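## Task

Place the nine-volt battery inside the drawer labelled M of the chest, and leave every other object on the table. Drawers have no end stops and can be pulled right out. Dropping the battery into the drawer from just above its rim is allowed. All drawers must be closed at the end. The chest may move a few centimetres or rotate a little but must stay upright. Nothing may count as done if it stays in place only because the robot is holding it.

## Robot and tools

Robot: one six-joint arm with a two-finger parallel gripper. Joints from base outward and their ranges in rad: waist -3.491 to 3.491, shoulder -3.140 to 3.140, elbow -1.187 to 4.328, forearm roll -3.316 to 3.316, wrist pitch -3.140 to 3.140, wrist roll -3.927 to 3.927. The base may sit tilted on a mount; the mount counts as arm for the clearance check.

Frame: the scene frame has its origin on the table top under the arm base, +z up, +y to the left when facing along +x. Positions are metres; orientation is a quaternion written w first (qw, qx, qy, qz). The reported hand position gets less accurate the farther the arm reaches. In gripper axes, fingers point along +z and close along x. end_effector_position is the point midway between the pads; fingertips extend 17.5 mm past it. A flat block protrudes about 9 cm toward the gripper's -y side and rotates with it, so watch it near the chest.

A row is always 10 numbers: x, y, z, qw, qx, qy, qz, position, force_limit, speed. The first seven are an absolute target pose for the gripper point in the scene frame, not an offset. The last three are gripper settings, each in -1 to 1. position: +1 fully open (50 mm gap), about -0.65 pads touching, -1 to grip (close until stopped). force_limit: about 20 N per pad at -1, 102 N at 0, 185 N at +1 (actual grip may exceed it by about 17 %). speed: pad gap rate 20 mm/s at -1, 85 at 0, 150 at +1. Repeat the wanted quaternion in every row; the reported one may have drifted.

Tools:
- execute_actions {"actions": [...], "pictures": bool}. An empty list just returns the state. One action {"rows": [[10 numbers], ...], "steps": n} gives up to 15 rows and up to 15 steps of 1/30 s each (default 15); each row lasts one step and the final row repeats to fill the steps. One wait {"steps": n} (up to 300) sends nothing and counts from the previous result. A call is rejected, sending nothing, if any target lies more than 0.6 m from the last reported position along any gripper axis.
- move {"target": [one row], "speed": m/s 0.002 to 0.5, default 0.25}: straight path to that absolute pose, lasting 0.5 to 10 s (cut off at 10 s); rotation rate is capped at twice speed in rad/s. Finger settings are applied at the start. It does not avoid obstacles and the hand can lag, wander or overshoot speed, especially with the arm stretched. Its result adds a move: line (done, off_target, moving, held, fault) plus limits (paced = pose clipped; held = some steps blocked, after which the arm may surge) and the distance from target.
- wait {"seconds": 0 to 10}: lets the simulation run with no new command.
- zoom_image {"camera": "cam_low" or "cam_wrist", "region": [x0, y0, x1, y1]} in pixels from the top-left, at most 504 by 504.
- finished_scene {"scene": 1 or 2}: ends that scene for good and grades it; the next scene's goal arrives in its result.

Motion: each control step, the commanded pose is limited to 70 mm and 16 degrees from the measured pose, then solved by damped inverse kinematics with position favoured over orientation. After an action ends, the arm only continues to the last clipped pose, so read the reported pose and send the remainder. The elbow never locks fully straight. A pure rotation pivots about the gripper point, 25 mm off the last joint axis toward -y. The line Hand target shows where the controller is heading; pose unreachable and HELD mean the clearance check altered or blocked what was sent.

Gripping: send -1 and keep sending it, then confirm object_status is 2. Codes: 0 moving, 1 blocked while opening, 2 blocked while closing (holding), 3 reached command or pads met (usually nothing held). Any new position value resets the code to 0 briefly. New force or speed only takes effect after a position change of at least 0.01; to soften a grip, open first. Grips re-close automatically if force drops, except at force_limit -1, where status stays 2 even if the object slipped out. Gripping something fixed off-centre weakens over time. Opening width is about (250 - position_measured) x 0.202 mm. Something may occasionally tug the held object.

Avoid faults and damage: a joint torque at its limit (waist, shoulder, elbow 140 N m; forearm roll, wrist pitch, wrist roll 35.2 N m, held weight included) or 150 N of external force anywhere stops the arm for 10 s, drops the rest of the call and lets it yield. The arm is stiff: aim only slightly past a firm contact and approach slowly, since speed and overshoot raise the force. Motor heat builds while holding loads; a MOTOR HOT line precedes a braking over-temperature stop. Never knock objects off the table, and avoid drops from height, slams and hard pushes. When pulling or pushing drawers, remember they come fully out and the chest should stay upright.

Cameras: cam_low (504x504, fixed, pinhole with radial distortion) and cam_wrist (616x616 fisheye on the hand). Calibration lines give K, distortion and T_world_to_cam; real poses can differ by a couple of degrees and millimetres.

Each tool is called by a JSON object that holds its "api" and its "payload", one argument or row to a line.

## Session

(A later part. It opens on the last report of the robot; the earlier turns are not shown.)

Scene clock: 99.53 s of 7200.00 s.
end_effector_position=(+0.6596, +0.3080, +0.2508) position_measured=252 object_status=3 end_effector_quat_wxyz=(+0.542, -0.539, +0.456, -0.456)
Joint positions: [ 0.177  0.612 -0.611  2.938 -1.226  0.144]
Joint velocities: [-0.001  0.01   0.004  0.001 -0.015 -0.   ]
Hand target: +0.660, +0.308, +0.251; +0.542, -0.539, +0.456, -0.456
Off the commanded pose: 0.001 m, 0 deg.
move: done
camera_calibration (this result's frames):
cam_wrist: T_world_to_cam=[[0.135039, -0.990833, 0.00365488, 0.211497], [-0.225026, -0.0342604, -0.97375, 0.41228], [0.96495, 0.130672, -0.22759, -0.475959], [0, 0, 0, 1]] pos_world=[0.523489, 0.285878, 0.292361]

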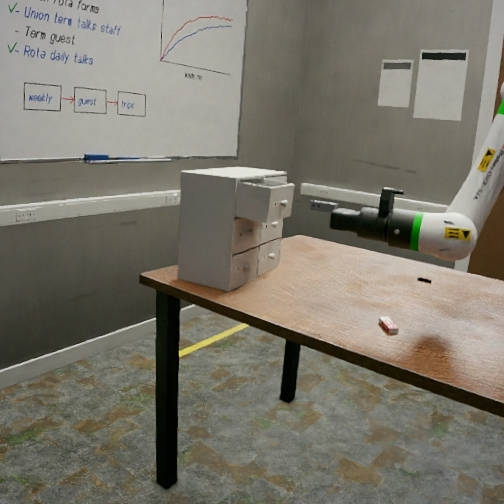

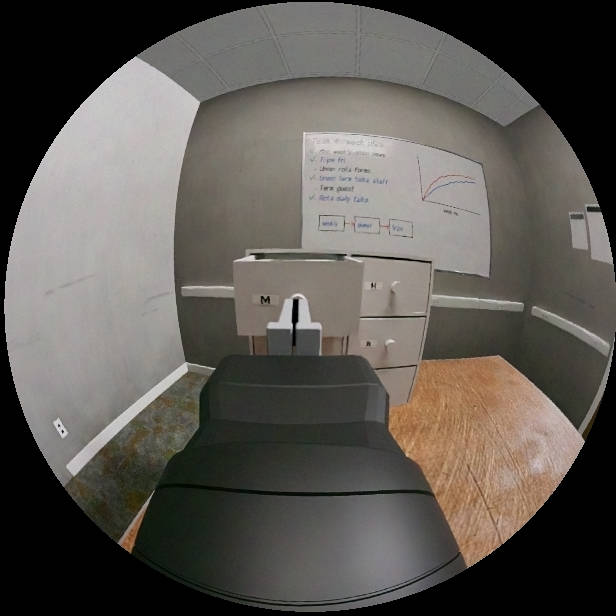

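Push with open fingers on the face, to the known closed pose.

{"api": "move", "payload": {
  "target": [0.66,0.307,0.25,0.54,-0.54,0.457,-0.457,1,-0.3,0]
}}

{"api": "move", "payload": {
  "target": [0.8345,0.335,0.25,0.54,-0.54,0.457,-0.457,1,-0.3,0],
  "speed": 0.06
}}

{"api": "move", "payload": {
  "target": [0.70,0.313,0.27,0.54,-0.54,0.457,-0.457,1,-0.3,0],
  "speed": 0.15
}}

Scene clock: 103.37 s of 7200.00 s.
end_effector_position=(+0.6600, +0.3070, +0.2500) position_measured=3 object_status=3 end_effector_quat_wxyz=(+0.540, -0.540, +0.457, -0.457)
Joint positions: [ 0.178  0.612 -0.612  2.933 -1.224  0.148]
Joint velocities: [-0.002 -0.     0.    -0.     0.001 -0.001]
Hand target: +0.660, +0.307, +0.250; +0.540, -0.540, +0.457, -0.457
Off the commanded pose: 0.000 m, 0 deg.
move: done
camera_calibration (this result's frames):
cam_wrist: T_world_to_cam=[[0.1311, -0.991346, 0.0068415, 0.212423], [-0.227705, -0.0368279, -0.973033, 0.413933], [0.964864, 0.126007, -0.230562, -0.474132], [0, 0, 0, 1]] pos_world=[0.523879, 0.285573, 0.292]

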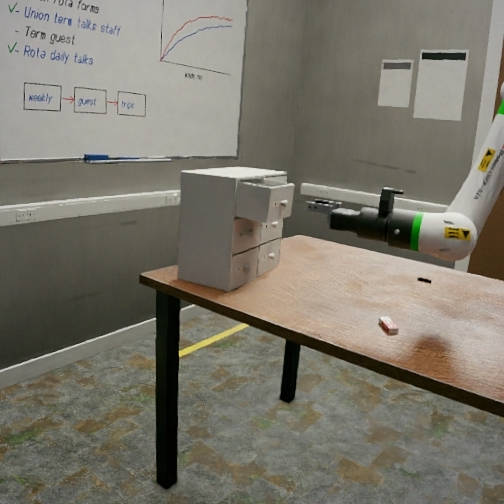

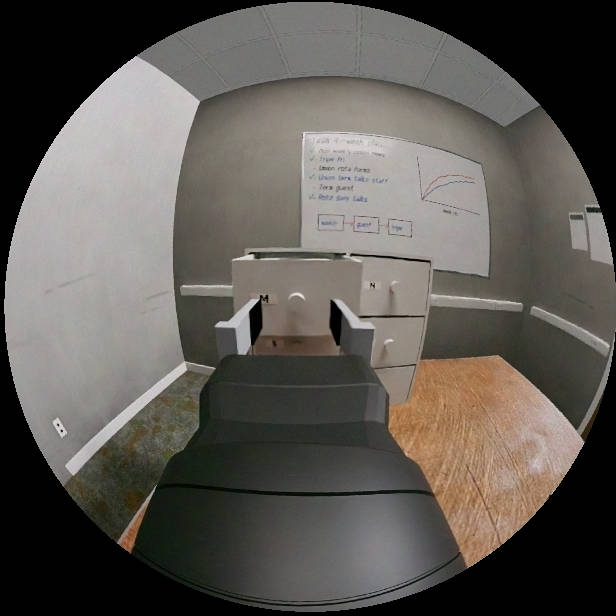

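Scene clock: 106.70 s of 7200.00 s.
end_effector_position=(+0.8344, +0.3345, +0.2500) position_measured=3 object_status=3 end_effector_quat_wxyz=(+0.540, -0.540, +0.457, -0.457)
Joint positions: [ 0.114  0.834 -0.11   2.978 -0.945  0.174]
Joint velocities: [-0.     0.002  0.005 -0.     0.002  0.   ]
Hand target: +0.834, +0.335, +0.250; +0.540, -0.540, +0.457, -0.457
Off the commanded pose: 0.001 m, 0 deg.
move: done
camera_calibration (this result's frames):
cam_wrist: T_world_to_cam=[[0.130801, -0.991382, 0.00731551, 0.216963], [-0.227628, -0.0372128, -0.973037, 0.454667], [0.964923, 0.125609, -0.230533, -0.645755], [0, 0, 0, 1]] pos_world=[0.69822, 0.313125, 0.291953]

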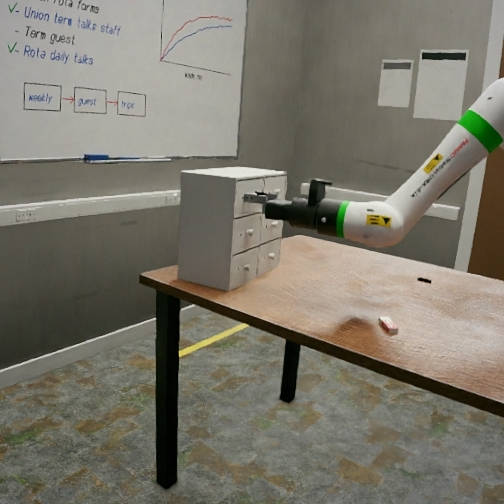

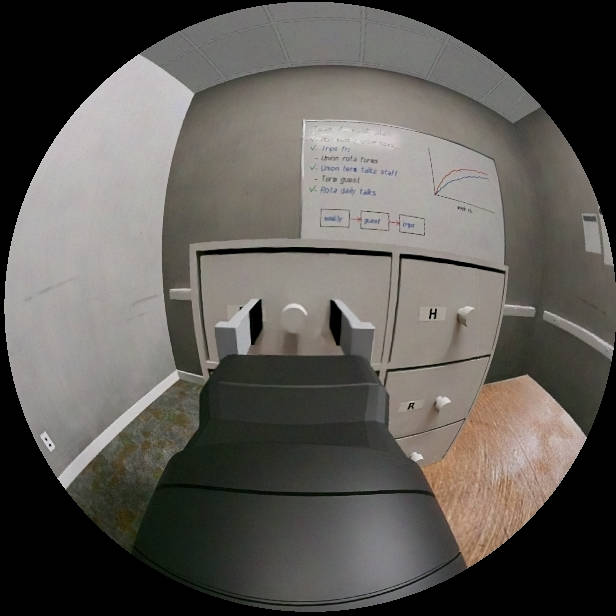

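Scene clock: 108.10 s of 7200.00 s.
end_effector_position=(+0.7002, +0.3134, +0.2700) position_measured=3 object_status=3 end_effector_quat_wxyz=(+0.540, -0.540, +0.457, -0.457)
Joint positions: [ 0.162  0.61  -0.51   2.941 -1.122  0.164]
Joint velocities: [-0.    -0.003 -0.004 -0.001 -0.001  0.002]
Hand target: +0.700, +0.313, +0.270; +0.540, -0.540, +0.457, -0.457
Off the commanded pose: 0.000 m, 0 deg.
move: done
camera_calibration (this result's frames):
cam_wrist: T_world_to_cam=[[0.131284, -0.991323, 0.00653921, 0.213291], [-0.227749, -0.0365801, -0.973032, 0.44276], [0.964829, 0.126254, -0.230576, -0.509112], [0, 0, 0, 1]] pos_world=[0.564042, 0.291913, 0.312036]

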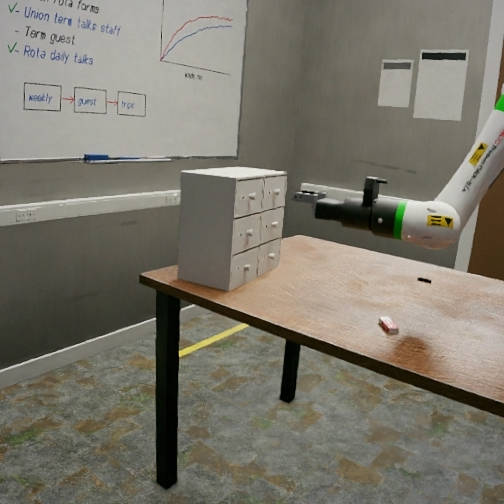

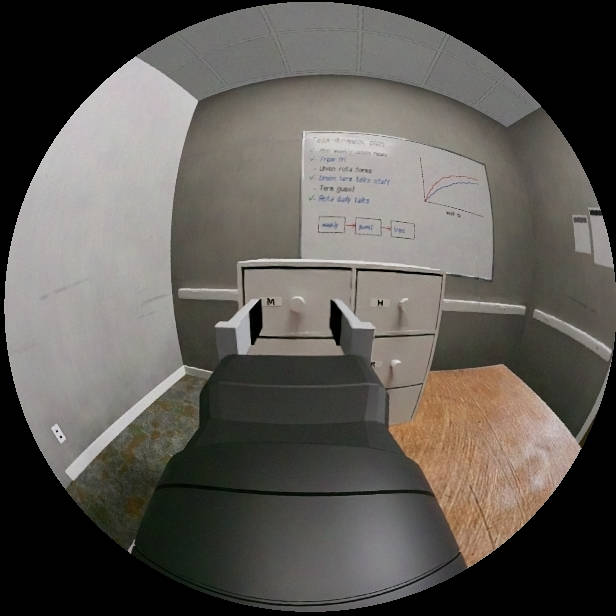

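{"api": "finished_scene", "payload": {
  "scene": 1
}}

The scene is finished: the task was done.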